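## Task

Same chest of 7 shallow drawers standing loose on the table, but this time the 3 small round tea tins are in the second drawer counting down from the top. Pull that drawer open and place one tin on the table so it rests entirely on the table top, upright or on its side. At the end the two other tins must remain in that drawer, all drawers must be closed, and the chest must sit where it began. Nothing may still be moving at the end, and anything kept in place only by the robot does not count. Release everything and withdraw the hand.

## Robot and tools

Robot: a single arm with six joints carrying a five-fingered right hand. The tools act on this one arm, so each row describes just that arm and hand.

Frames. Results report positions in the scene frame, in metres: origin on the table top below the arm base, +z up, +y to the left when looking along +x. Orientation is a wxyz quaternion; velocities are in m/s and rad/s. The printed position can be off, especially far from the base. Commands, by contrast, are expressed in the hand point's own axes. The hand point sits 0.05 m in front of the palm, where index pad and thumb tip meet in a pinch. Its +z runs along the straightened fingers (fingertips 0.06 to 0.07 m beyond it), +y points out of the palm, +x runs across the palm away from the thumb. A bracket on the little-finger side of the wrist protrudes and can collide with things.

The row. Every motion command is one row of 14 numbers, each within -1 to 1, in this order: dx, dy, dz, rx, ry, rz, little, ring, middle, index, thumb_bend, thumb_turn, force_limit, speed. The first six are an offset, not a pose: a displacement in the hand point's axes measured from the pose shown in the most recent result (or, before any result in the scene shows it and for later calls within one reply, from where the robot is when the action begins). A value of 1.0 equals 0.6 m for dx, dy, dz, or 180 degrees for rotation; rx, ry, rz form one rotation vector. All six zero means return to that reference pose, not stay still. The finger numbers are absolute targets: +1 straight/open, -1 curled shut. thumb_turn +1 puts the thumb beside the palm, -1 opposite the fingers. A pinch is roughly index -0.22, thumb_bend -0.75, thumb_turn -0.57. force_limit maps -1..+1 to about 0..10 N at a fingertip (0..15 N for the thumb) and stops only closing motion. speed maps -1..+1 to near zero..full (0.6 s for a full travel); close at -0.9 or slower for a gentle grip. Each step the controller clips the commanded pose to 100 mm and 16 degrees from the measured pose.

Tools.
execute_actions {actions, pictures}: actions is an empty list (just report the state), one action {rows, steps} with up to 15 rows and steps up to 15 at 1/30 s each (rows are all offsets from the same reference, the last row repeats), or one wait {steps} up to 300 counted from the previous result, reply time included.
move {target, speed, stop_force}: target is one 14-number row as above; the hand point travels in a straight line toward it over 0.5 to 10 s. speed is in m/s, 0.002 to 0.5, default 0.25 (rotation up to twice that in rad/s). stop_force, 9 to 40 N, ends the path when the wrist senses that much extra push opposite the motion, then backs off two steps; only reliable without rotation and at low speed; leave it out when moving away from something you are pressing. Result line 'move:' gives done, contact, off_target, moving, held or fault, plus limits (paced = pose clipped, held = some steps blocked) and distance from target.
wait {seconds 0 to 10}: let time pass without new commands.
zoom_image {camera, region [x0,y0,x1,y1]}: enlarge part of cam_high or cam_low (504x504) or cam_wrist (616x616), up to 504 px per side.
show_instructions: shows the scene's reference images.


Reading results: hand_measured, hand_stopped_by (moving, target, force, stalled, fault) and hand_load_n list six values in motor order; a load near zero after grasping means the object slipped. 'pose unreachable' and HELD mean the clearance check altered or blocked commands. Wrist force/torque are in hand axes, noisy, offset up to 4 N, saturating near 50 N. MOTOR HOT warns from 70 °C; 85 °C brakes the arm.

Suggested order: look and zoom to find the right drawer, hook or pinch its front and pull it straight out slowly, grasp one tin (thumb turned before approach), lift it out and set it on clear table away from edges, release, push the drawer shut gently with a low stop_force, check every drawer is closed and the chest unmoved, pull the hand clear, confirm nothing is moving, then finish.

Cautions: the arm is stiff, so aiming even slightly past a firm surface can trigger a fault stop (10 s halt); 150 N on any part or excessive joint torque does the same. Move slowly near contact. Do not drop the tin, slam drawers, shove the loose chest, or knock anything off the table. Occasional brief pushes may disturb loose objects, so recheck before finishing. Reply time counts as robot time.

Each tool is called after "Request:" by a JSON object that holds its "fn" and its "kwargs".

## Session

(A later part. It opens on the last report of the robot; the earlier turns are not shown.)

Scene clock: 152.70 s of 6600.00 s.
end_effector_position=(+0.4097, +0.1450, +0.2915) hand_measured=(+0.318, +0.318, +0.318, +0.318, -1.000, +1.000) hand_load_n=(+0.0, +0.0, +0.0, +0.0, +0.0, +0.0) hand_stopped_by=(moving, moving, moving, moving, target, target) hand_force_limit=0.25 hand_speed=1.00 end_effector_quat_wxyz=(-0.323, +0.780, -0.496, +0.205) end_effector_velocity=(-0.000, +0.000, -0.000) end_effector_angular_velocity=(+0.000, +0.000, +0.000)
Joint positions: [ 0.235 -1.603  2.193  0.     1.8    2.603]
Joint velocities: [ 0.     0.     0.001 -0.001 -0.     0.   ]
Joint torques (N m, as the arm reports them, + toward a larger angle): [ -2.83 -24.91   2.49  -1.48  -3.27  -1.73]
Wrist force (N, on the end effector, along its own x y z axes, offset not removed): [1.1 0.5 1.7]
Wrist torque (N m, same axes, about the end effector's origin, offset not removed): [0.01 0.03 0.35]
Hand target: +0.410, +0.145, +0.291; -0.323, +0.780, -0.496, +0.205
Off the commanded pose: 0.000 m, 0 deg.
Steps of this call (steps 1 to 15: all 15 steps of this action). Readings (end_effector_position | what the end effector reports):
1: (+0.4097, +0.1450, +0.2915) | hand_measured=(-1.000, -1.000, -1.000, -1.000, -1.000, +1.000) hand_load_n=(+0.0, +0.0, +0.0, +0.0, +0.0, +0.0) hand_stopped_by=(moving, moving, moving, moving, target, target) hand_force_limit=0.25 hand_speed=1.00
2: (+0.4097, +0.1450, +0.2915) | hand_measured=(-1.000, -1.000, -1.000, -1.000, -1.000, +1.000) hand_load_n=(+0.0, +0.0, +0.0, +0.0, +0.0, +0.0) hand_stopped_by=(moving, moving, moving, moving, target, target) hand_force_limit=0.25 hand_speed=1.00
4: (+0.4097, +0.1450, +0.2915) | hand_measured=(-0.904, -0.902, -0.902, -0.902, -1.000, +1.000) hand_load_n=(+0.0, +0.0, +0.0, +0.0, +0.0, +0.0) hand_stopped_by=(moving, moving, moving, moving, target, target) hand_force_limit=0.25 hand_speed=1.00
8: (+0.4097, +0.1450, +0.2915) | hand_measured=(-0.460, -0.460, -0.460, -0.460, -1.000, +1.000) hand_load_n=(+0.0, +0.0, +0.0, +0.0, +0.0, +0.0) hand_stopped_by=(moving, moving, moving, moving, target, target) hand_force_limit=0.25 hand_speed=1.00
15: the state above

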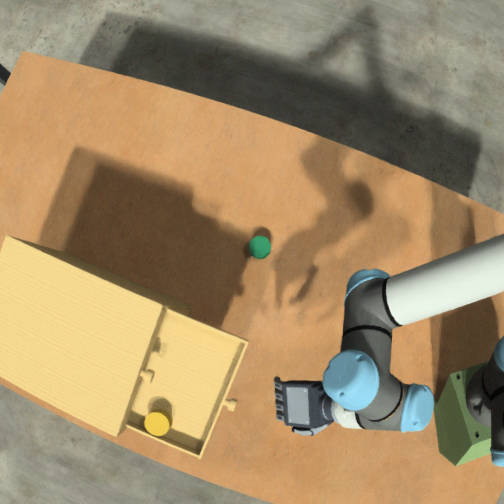

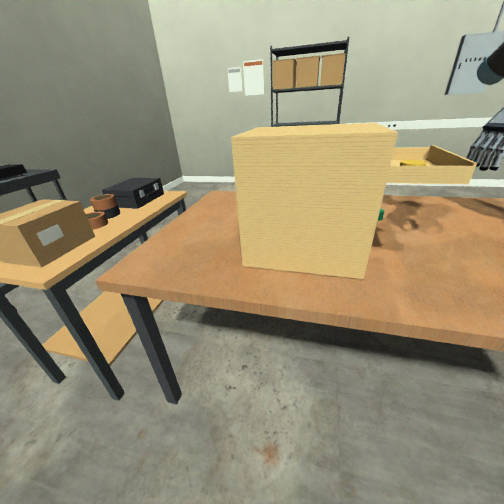

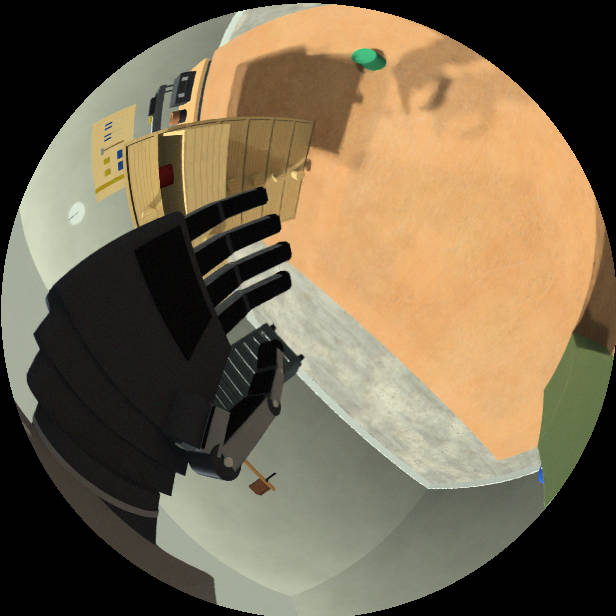

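Request:
{"fn": "move", "kwargs": {"target": [0.0106,-0.016,0.016,0,0,0,1,1,1,1,-1,1,0.25,1], "speed": 0.05}}

Request:
{"fn": "zoom_image", "kwargs": {"camera": "cam_high", "region": [190,330,330,470]}}

Request:
{"fn": "zoom_image", "kwargs": {"camera": "cam_low", "region": [400,100,504,200]}}

Scene clock: 154.77 s of 6600.00 s.
end_effector_position=(+0.4244, +0.1450, +0.2915) hand_measured=(+1.000, +1.000, +1.000, +1.000, -1.000, +1.000) hand_load_n=(+0.0, +0.0, +0.0, +0.0, +0.0, +0.0) hand_stopped_by=(target, target, target, target, target, target) hand_force_limit=0.25 hand_speed=1.00 end_effector_quat_wxyz=(-0.323, +0.780, -0.496, +0.205) end_effector_velocity=(+0.001, +0.000, -0.001) end_effector_angular_velocity=(-0.000, +0.002, +0.002)
Joint positions: [ 0.225 -1.581  2.158  0.012  1.792  2.597]
Joint velocities: [-0.001  0.004 -0.004  0.002 -0.001 -0.001]
Joint torques (N m, as the arm reports them, + toward a larger angle): [ -1.38  -7.87 -28.23   2.96  -3.23  -1.76]
Wrist force (N, on the end effector, along its own x y z axes, offset not removed): [3.5 0.2 0.0]
Wrist torque (N m, same axes, about the end effector's origin, offset not removed): [0.03 -0.28 0.45]
Hand target: +0.425, +0.145, +0.291; -0.323, +0.780, -0.496, +0.205
Off the commanded pose: 0.000 m, 0 deg.
move: done

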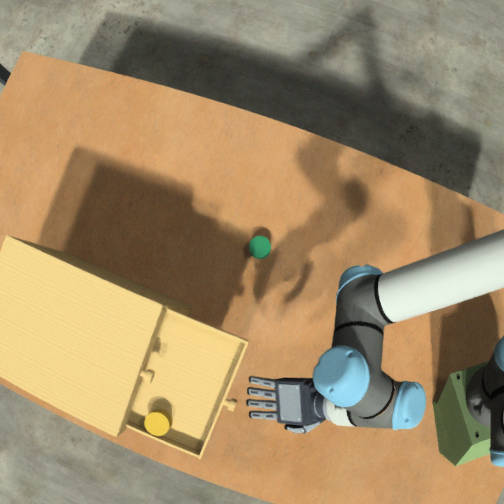

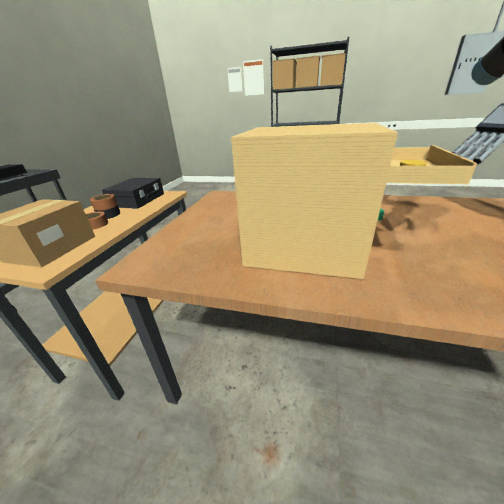

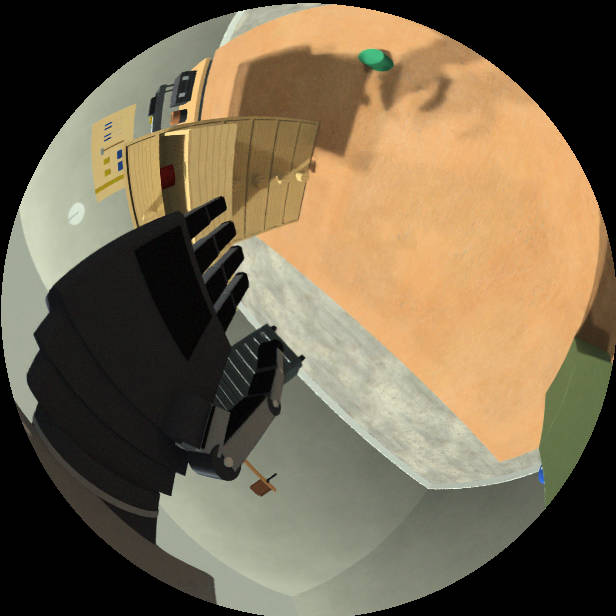

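Region (190, 330, 330, 470) of cam_high's 504x504 image, scaled by 3.600, with more detail than that image has.

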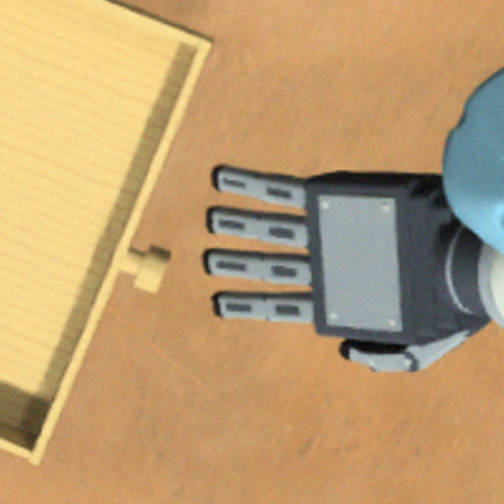

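Region (400, 100, 504, 200) of cam_low's 504x504 image, scaled by 4.846, with more detail than that image has; it fills the top 485 rows of this view, and the rest is white.

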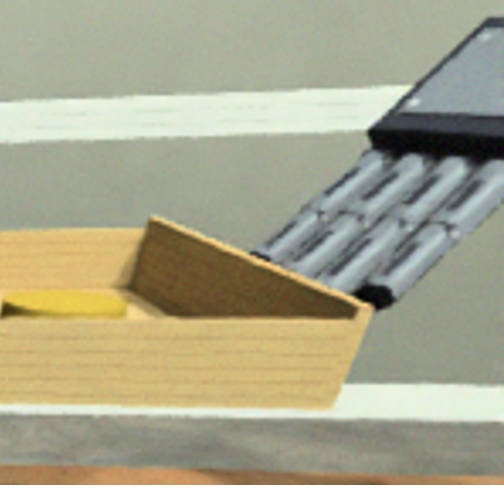

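Request:
{"fn": "move", "kwargs": {"target": [-0.0097,-0.0092,0.0232,0,0,0,1,1,1,1,-1,1,0.25,1], "speed": 0.03}}

Request:
{"fn": "zoom_image", "kwargs": {"camera": "cam_high", "region": [190,330,330,470]}}

Request:
{"fn": "zoom_image", "kwargs": {"camera": "cam_wrist", "region": [120,120,320,320]}}

Scene clock: 158.13 s of 6600.00 s.
end_effector_position=(+0.4342, +0.1558, +0.2857) hand_measured=(+1.000, +1.000, +1.000, +1.000, -1.000, +1.000) hand_load_n=(+0.0, +0.0, +0.0, +0.0, +0.0, +0.0) hand_stopped_by=(target, target, target, target, target, target) hand_force_limit=0.25 hand_speed=1.00 end_effector_quat_wxyz=(-0.323, +0.780, -0.496, +0.205) end_effector_velocity=(+0.002, +0.002, -0.001) end_effector_angular_velocity=(+0.000, -0.001, -0.000)
Joint positions: [ 0.241 -1.533  2.131 -0.007  1.805  2.606]
Joint velocities: [ 0.003  0.009 -0.005 -0.003  0.002  0.001]
Joint torques (N m, as the arm reports them, + toward a larger angle): [ 24.99  -7.45 -27.45  -1.65   1.93   1.73]
Wrist force (N, on the end effector, along its own x y z axes, offset not removed): [2.7 0.1 0.2]
Wrist torque (N m, same axes, about the end effector's origin, offset not removed): [0.02 -0.07 0.41]
Hand target: +0.434, +0.156, +0.286; -0.323, +0.780, -0.496, +0.205
Off the commanded pose: 0.000 m, 0 deg.
move: done

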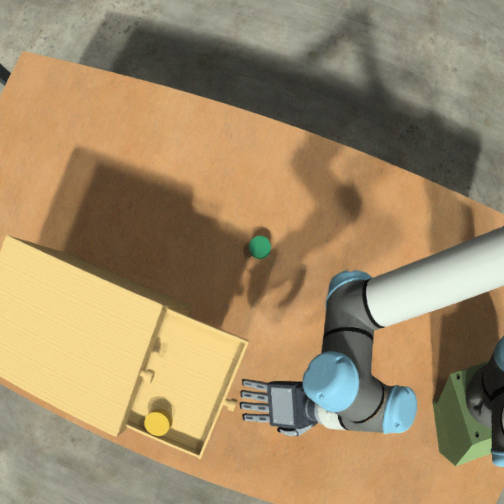

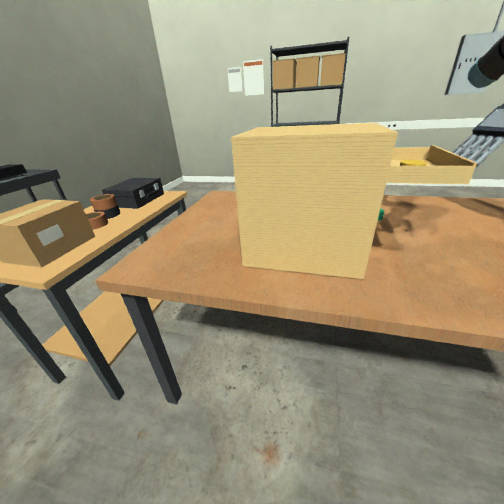

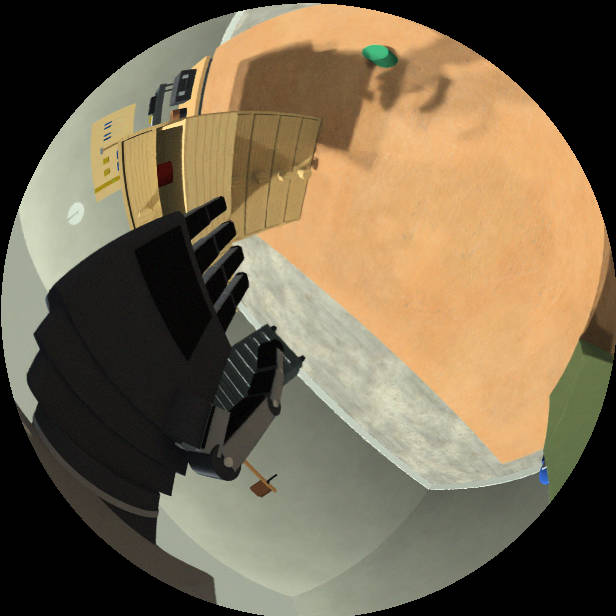

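Region (190, 330, 330, 470) of cam_high's 504x504 image, scaled by 3.600, with more detail than that image has.

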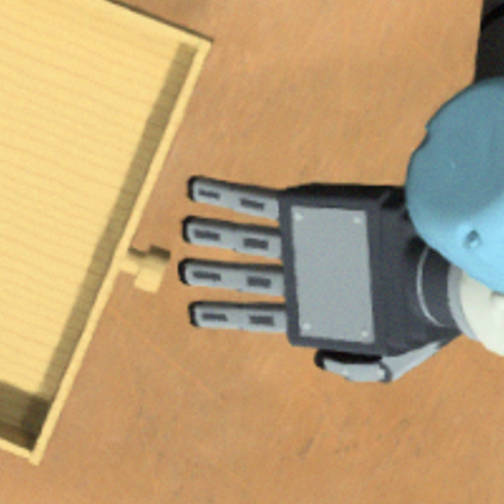

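Region (120, 120, 320, 320) of cam_wrist's 616x616 image, scaled by 2.520, with more detail than that image has.

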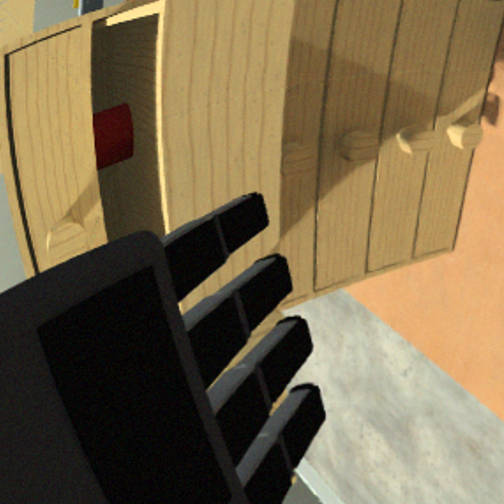

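Request:
{"fn": "move", "kwargs": {"target": [0.03,-0.042,0.042,0,0,0,1,1,1,1,-1,1,0.25,1], "speed": 0.025, "stop_force": 15}}

Request:
{"fn": "zoom_image", "kwargs": {"camera": "cam_high", "region": [170,330,310,470]}}

Scene clock: 162.93 s of 6600.00 s.
end_effector_position=(+0.4739, +0.1546, +0.2857) hand_measured=(+1.000, +1.000, +1.000, +1.000, -1.000, +1.000) hand_load_n=(+0.0, +0.0, -0.5, +0.0, +0.0, +0.0) hand_stopped_by=(target, target, target, target, target, target) hand_force_limit=0.25 hand_speed=1.00 end_effector_quat_wxyz=(-0.323, +0.780, -0.496, +0.205) end_effector_velocity=(+0.002, -0.000, -0.000) end_effector_angular_velocity=(-0.000, +0.000, +0.000)
Joint positions: [ 0.215 -1.476  2.032  0.033  1.783  2.591]
Joint velocities: [-0.002  0.003 -0.006  0.002 -0.001 -0.001]
Joint torques (N m, as the arm reports them, + toward a larger angle): [  0.46 -11.62 -29.23   2.28  -3.38  -1.68]
Wrist force (N, on the end effector, along its own x y z axes, offset not removed): [1.5 2.8 0.2]
Wrist torque (N m, same axes, about the end effector's origin, offset not removed): [0.31 -0.04 0.40]
Hand target: +0.474, +0.155, +0.286; -0.323, +0.780, -0.496, +0.205
Off the commanded pose: 0.000 m, 0 deg.
move: done

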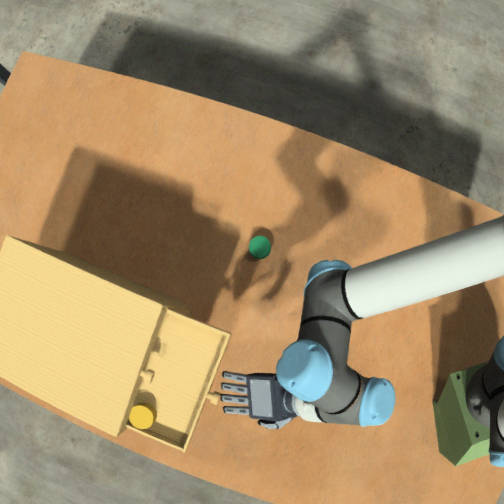

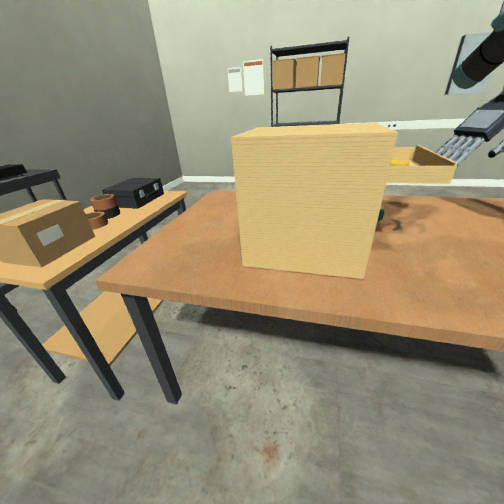

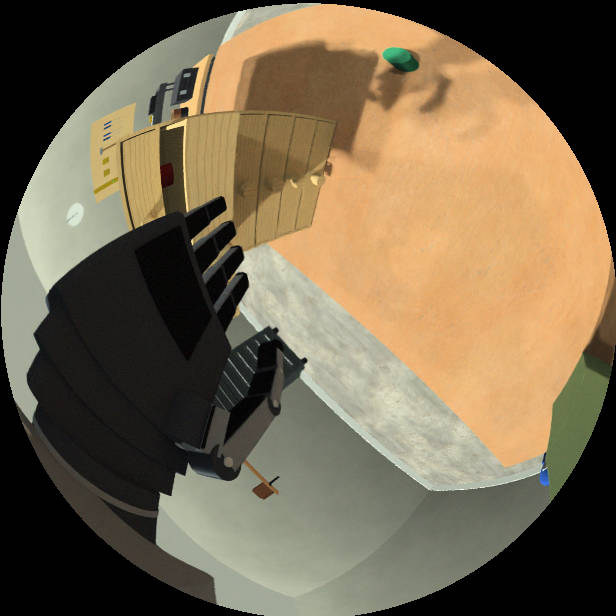

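Region (170, 330, 310, 470) of cam_high's 504x504 image, scaled by 3.600, with more detail than that image has.

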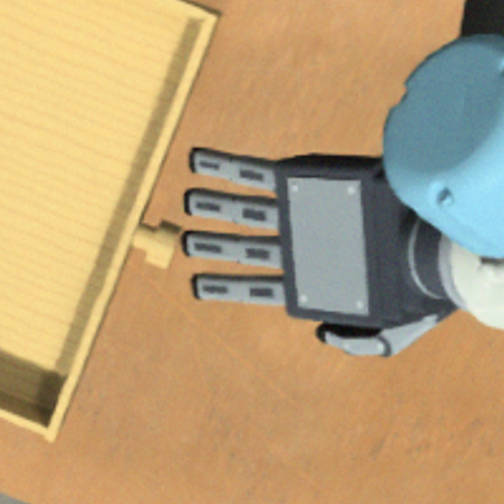

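Request:
{"fn": "move", "kwargs": {"target": [0.0805,-0.1165,0.1165,0,0,0,1,1,1,1,-1,1,0.25,1], "speed": 0.04, "stop_force": 15}}

Request:
{"fn": "move", "kwargs": {"target": [0.021,-0.032,0.032,0,0,0,1,1,1,1,-1,1,0.25,1], "speed": 0.005, "stop_force": 9}}

Scene clock: 167.47 s of 6600.00 s.
end_effector_position=(+0.5835, +0.1528, +0.2858) hand_measured=(+1.000, +1.000, +1.000, +1.000, -1.000, +1.000) hand_load_n=(+0.0, +0.0, -0.5, +0.0, +0.0, +0.0) hand_stopped_by=(target, target, target, target, target, target) hand_force_limit=0.25 hand_speed=1.00 end_effector_quat_wxyz=(-0.323, +0.780, -0.496, +0.205) end_effector_velocity=(+0.002, +0.000, -0.001) end_effector_angular_velocity=(-0.000, +0.003, +0.000)
Joint positions: [ 0.169 -1.304  1.725  0.162  1.745  2.565]
Joint velocities: [-0.001  0.005 -0.007  0.004 -0.     0.   ]
Joint torques (N m, as the arm reports them, + toward a larger angle): [  5.88 -17.96 -30.81   2.59  -3.28  -1.61]
Wrist force (N, on the end effector, along its own x y z axes, offset not removed): [1.3 0.9 -0.2]
Wrist torque (N m, same axes, about the end effector's origin, offset not removed): [0.04 0.03 0.39]
Hand target: +0.584, +0.153, +0.286; -0.323, +0.780, -0.496, +0.205
Off the commanded pose: 0.000 m, 0 deg.
move: done

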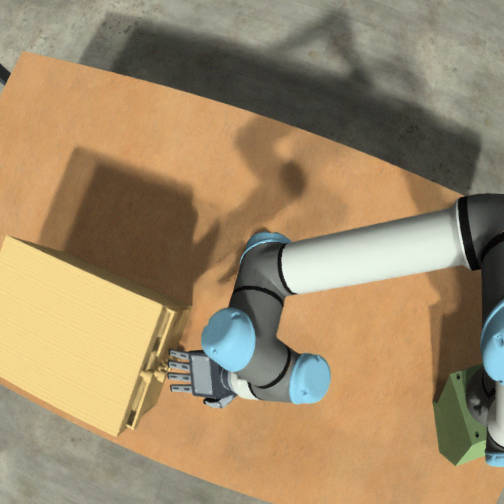

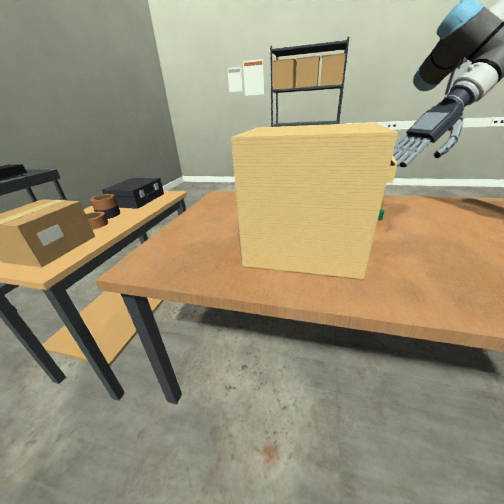

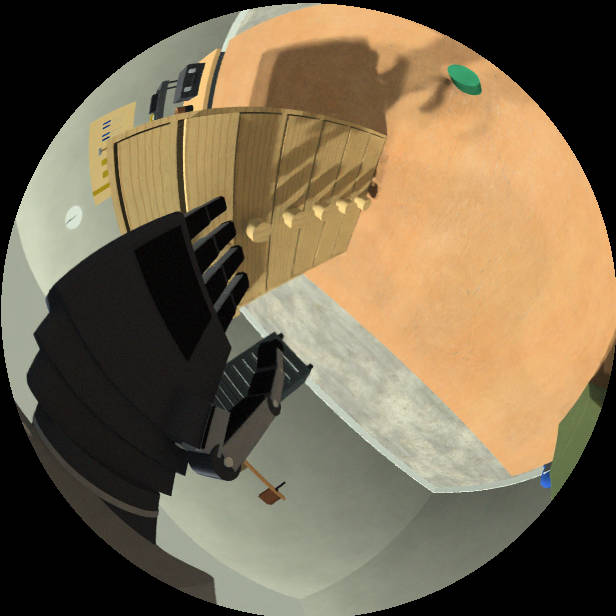

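Scene clock: 171.33 s of 6600.00 s.
end_effector_position=(+0.6009, +0.1529, +0.2857) hand_measured=(+1.000, +1.000, +1.000, +1.000, -1.000, +1.000) hand_load_n=(+0.0, +0.0, -4.0, +0.0, +0.0, +0.0) hand_stopped_by=(target, target, target, target, target, target) hand_force_limit=0.25 hand_speed=1.00 end_effector_quat_wxyz=(-0.323, +0.780, -0.496, +0.205) end_effector_velocity=(-0.003, +0.000, -0.001) end_effector_angular_velocity=(-0.000, +0.000, +0.001)
Joint positions: [ 0.164 -1.274  1.671  0.186  1.741  2.563]
Joint velocities: [ 0.001 -0.003  0.008 -0.004 -0.    -0.   ]
Joint torques (N m, as the arm reports them, + toward a larger angle): [  6.14 -42.69  -5.04  -4.77  -0.17  -0.71]
Wrist force (N, on the end effector, along its own x y z axes, offset not removed): [-5.6 4.8 -11.4]
Wrist torque (N m, same axes, about the end effector's origin, offset not removed): [0.79 -0.13 -0.06]
Hand target: +0.601, +0.153, +0.286; -0.323, +0.780, -0.496, +0.205
Off the commanded pose: 0.013 m, 0 deg.
move: contact

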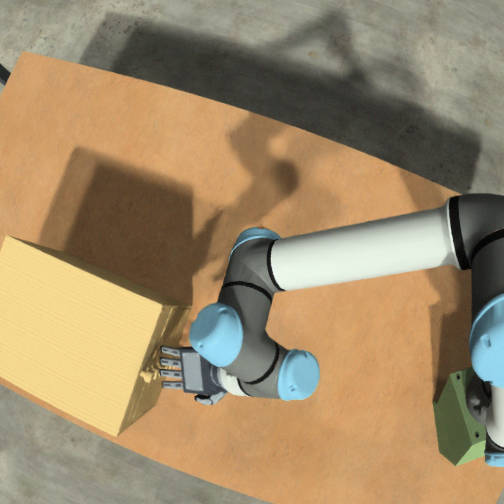

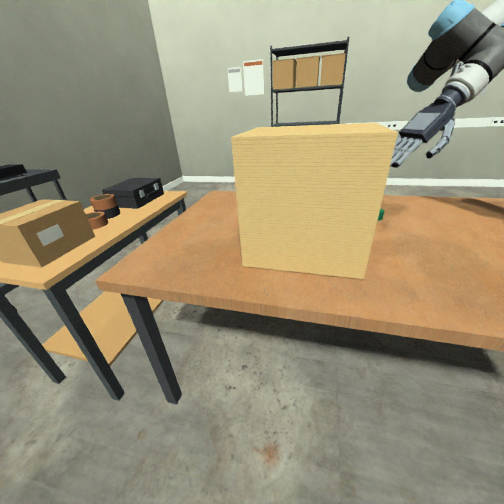

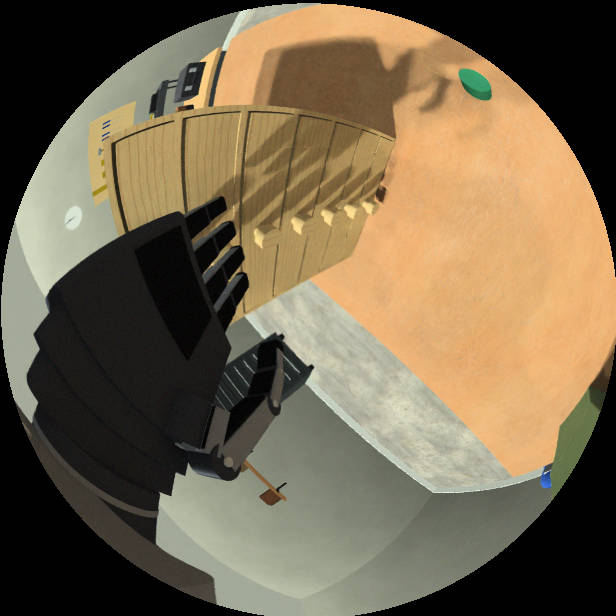

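The drawer stopped at the expected closed position. Retreating to verify.

Request:
{"fn": "move", "kwargs": {"target": [-0.14,0.214,-0.214,0,0,0,1,1,1,1,-1,1,0.25,1], "speed": 0.2}}

Request:
{"fn": "zoom_image", "kwargs": {"camera": "cam_wrist", "region": [80,60,380,320]}}

Request:
{"fn": "zoom_image", "kwargs": {"camera": "cam_low", "region": [330,100,450,290]}}

Scene clock: 174.47 s of 6600.00 s.
end_effector_position=(+0.4011, +0.1520, +0.2855) hand_measured=(+1.000, +1.000, +1.000, +1.000, -1.000, +1.000) hand_load_n=(+0.0, +0.0, +0.0, +0.0, +0.0, +0.0) hand_stopped_by=(target, target, target, target, target, target) hand_force_limit=0.25 hand_speed=1.00 end_effector_quat_wxyz=(-0.323, +0.780, -0.496, +0.205) end_effector_velocity=(-0.002, -0.000, -0.000) end_effector_angular_velocity=(+0.000, +0.001, -0.001)
Joint positions: [ 0.252 -1.591  2.215 -0.031  1.814  2.613]
Joint velocities: [ 0.001 -0.004  0.006 -0.002  0.002  0.002]
Joint torques (N m, as the arm reports them, + toward a larger angle): [ 23.42 -26.91   1.37  -1.61   1.89   1.76]
Wrist force (N, on the end effector, along its own x y z axes, offset not removed): [0.4 0.5 -1.2]
Wrist torque (N m, same axes, about the end effector's origin, offset not removed): [0.14 0.30 0.36]
Hand target: +0.401, +0.152, +0.286; -0.323, +0.780, -0.496, +0.205
Off the commanded pose: 0.000 m, 0 deg.
move: done

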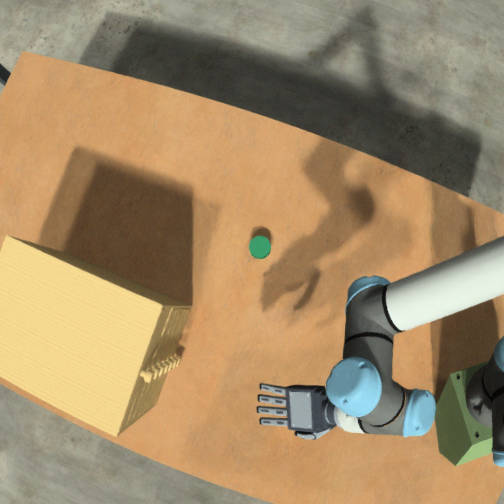

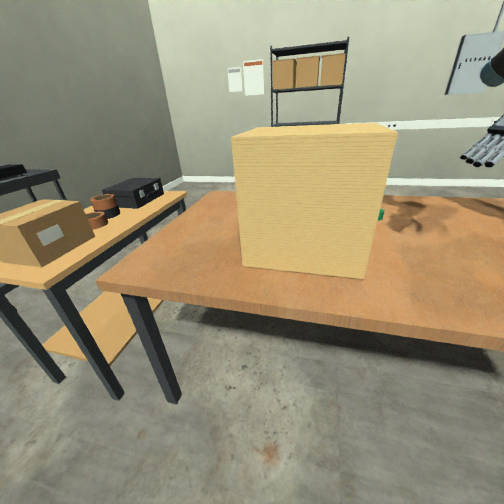

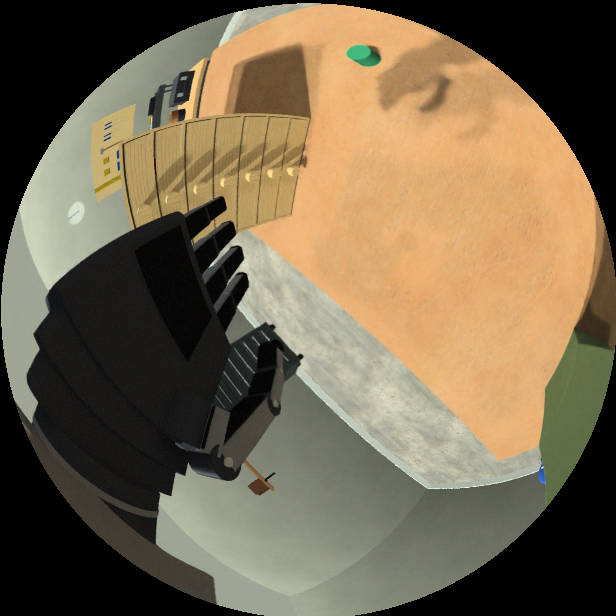

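Region (80, 60, 380, 320) of cam_wrist's 616x616 image, scaled by 1.680, with more detail than that image has; it fills the top 437 rows of this view, and the rest is white.

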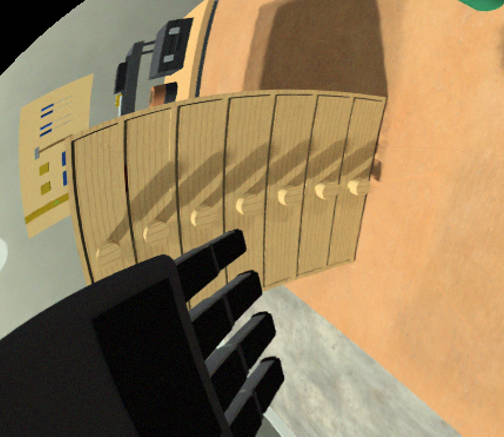

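Region (330, 100, 450, 290) of cam_low's 504x504 image, scaled by 2.653, with more detail than that image has; it fills the left 318 columns of this view, and the rest is white.

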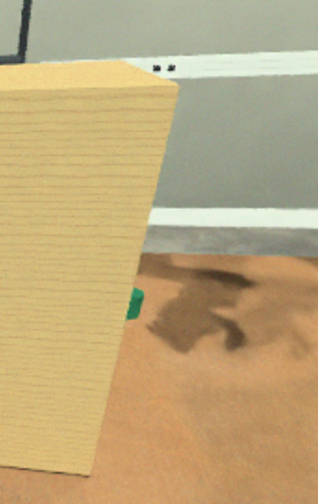

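Request:
{"fn": "zoom_image", "kwargs": {"camera": "cam_high", "region": [100,295,200,440]}}

Region (100, 295, 200, 440) of cam_high's 504x504 image, scaled by 3.476, with more detail than that image has; it fills the left 348 columns of this view, and the rest is white.

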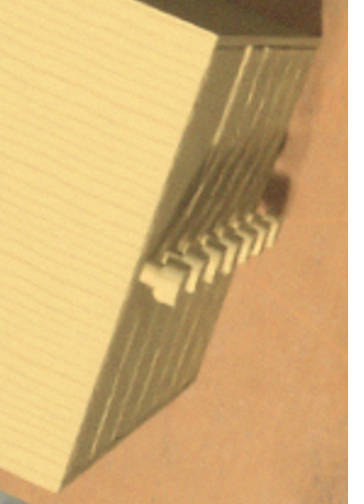

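Request:
{"fn": "finished_scene", "kwargs": {"scene": 2}}

The scene is finished: the task was done.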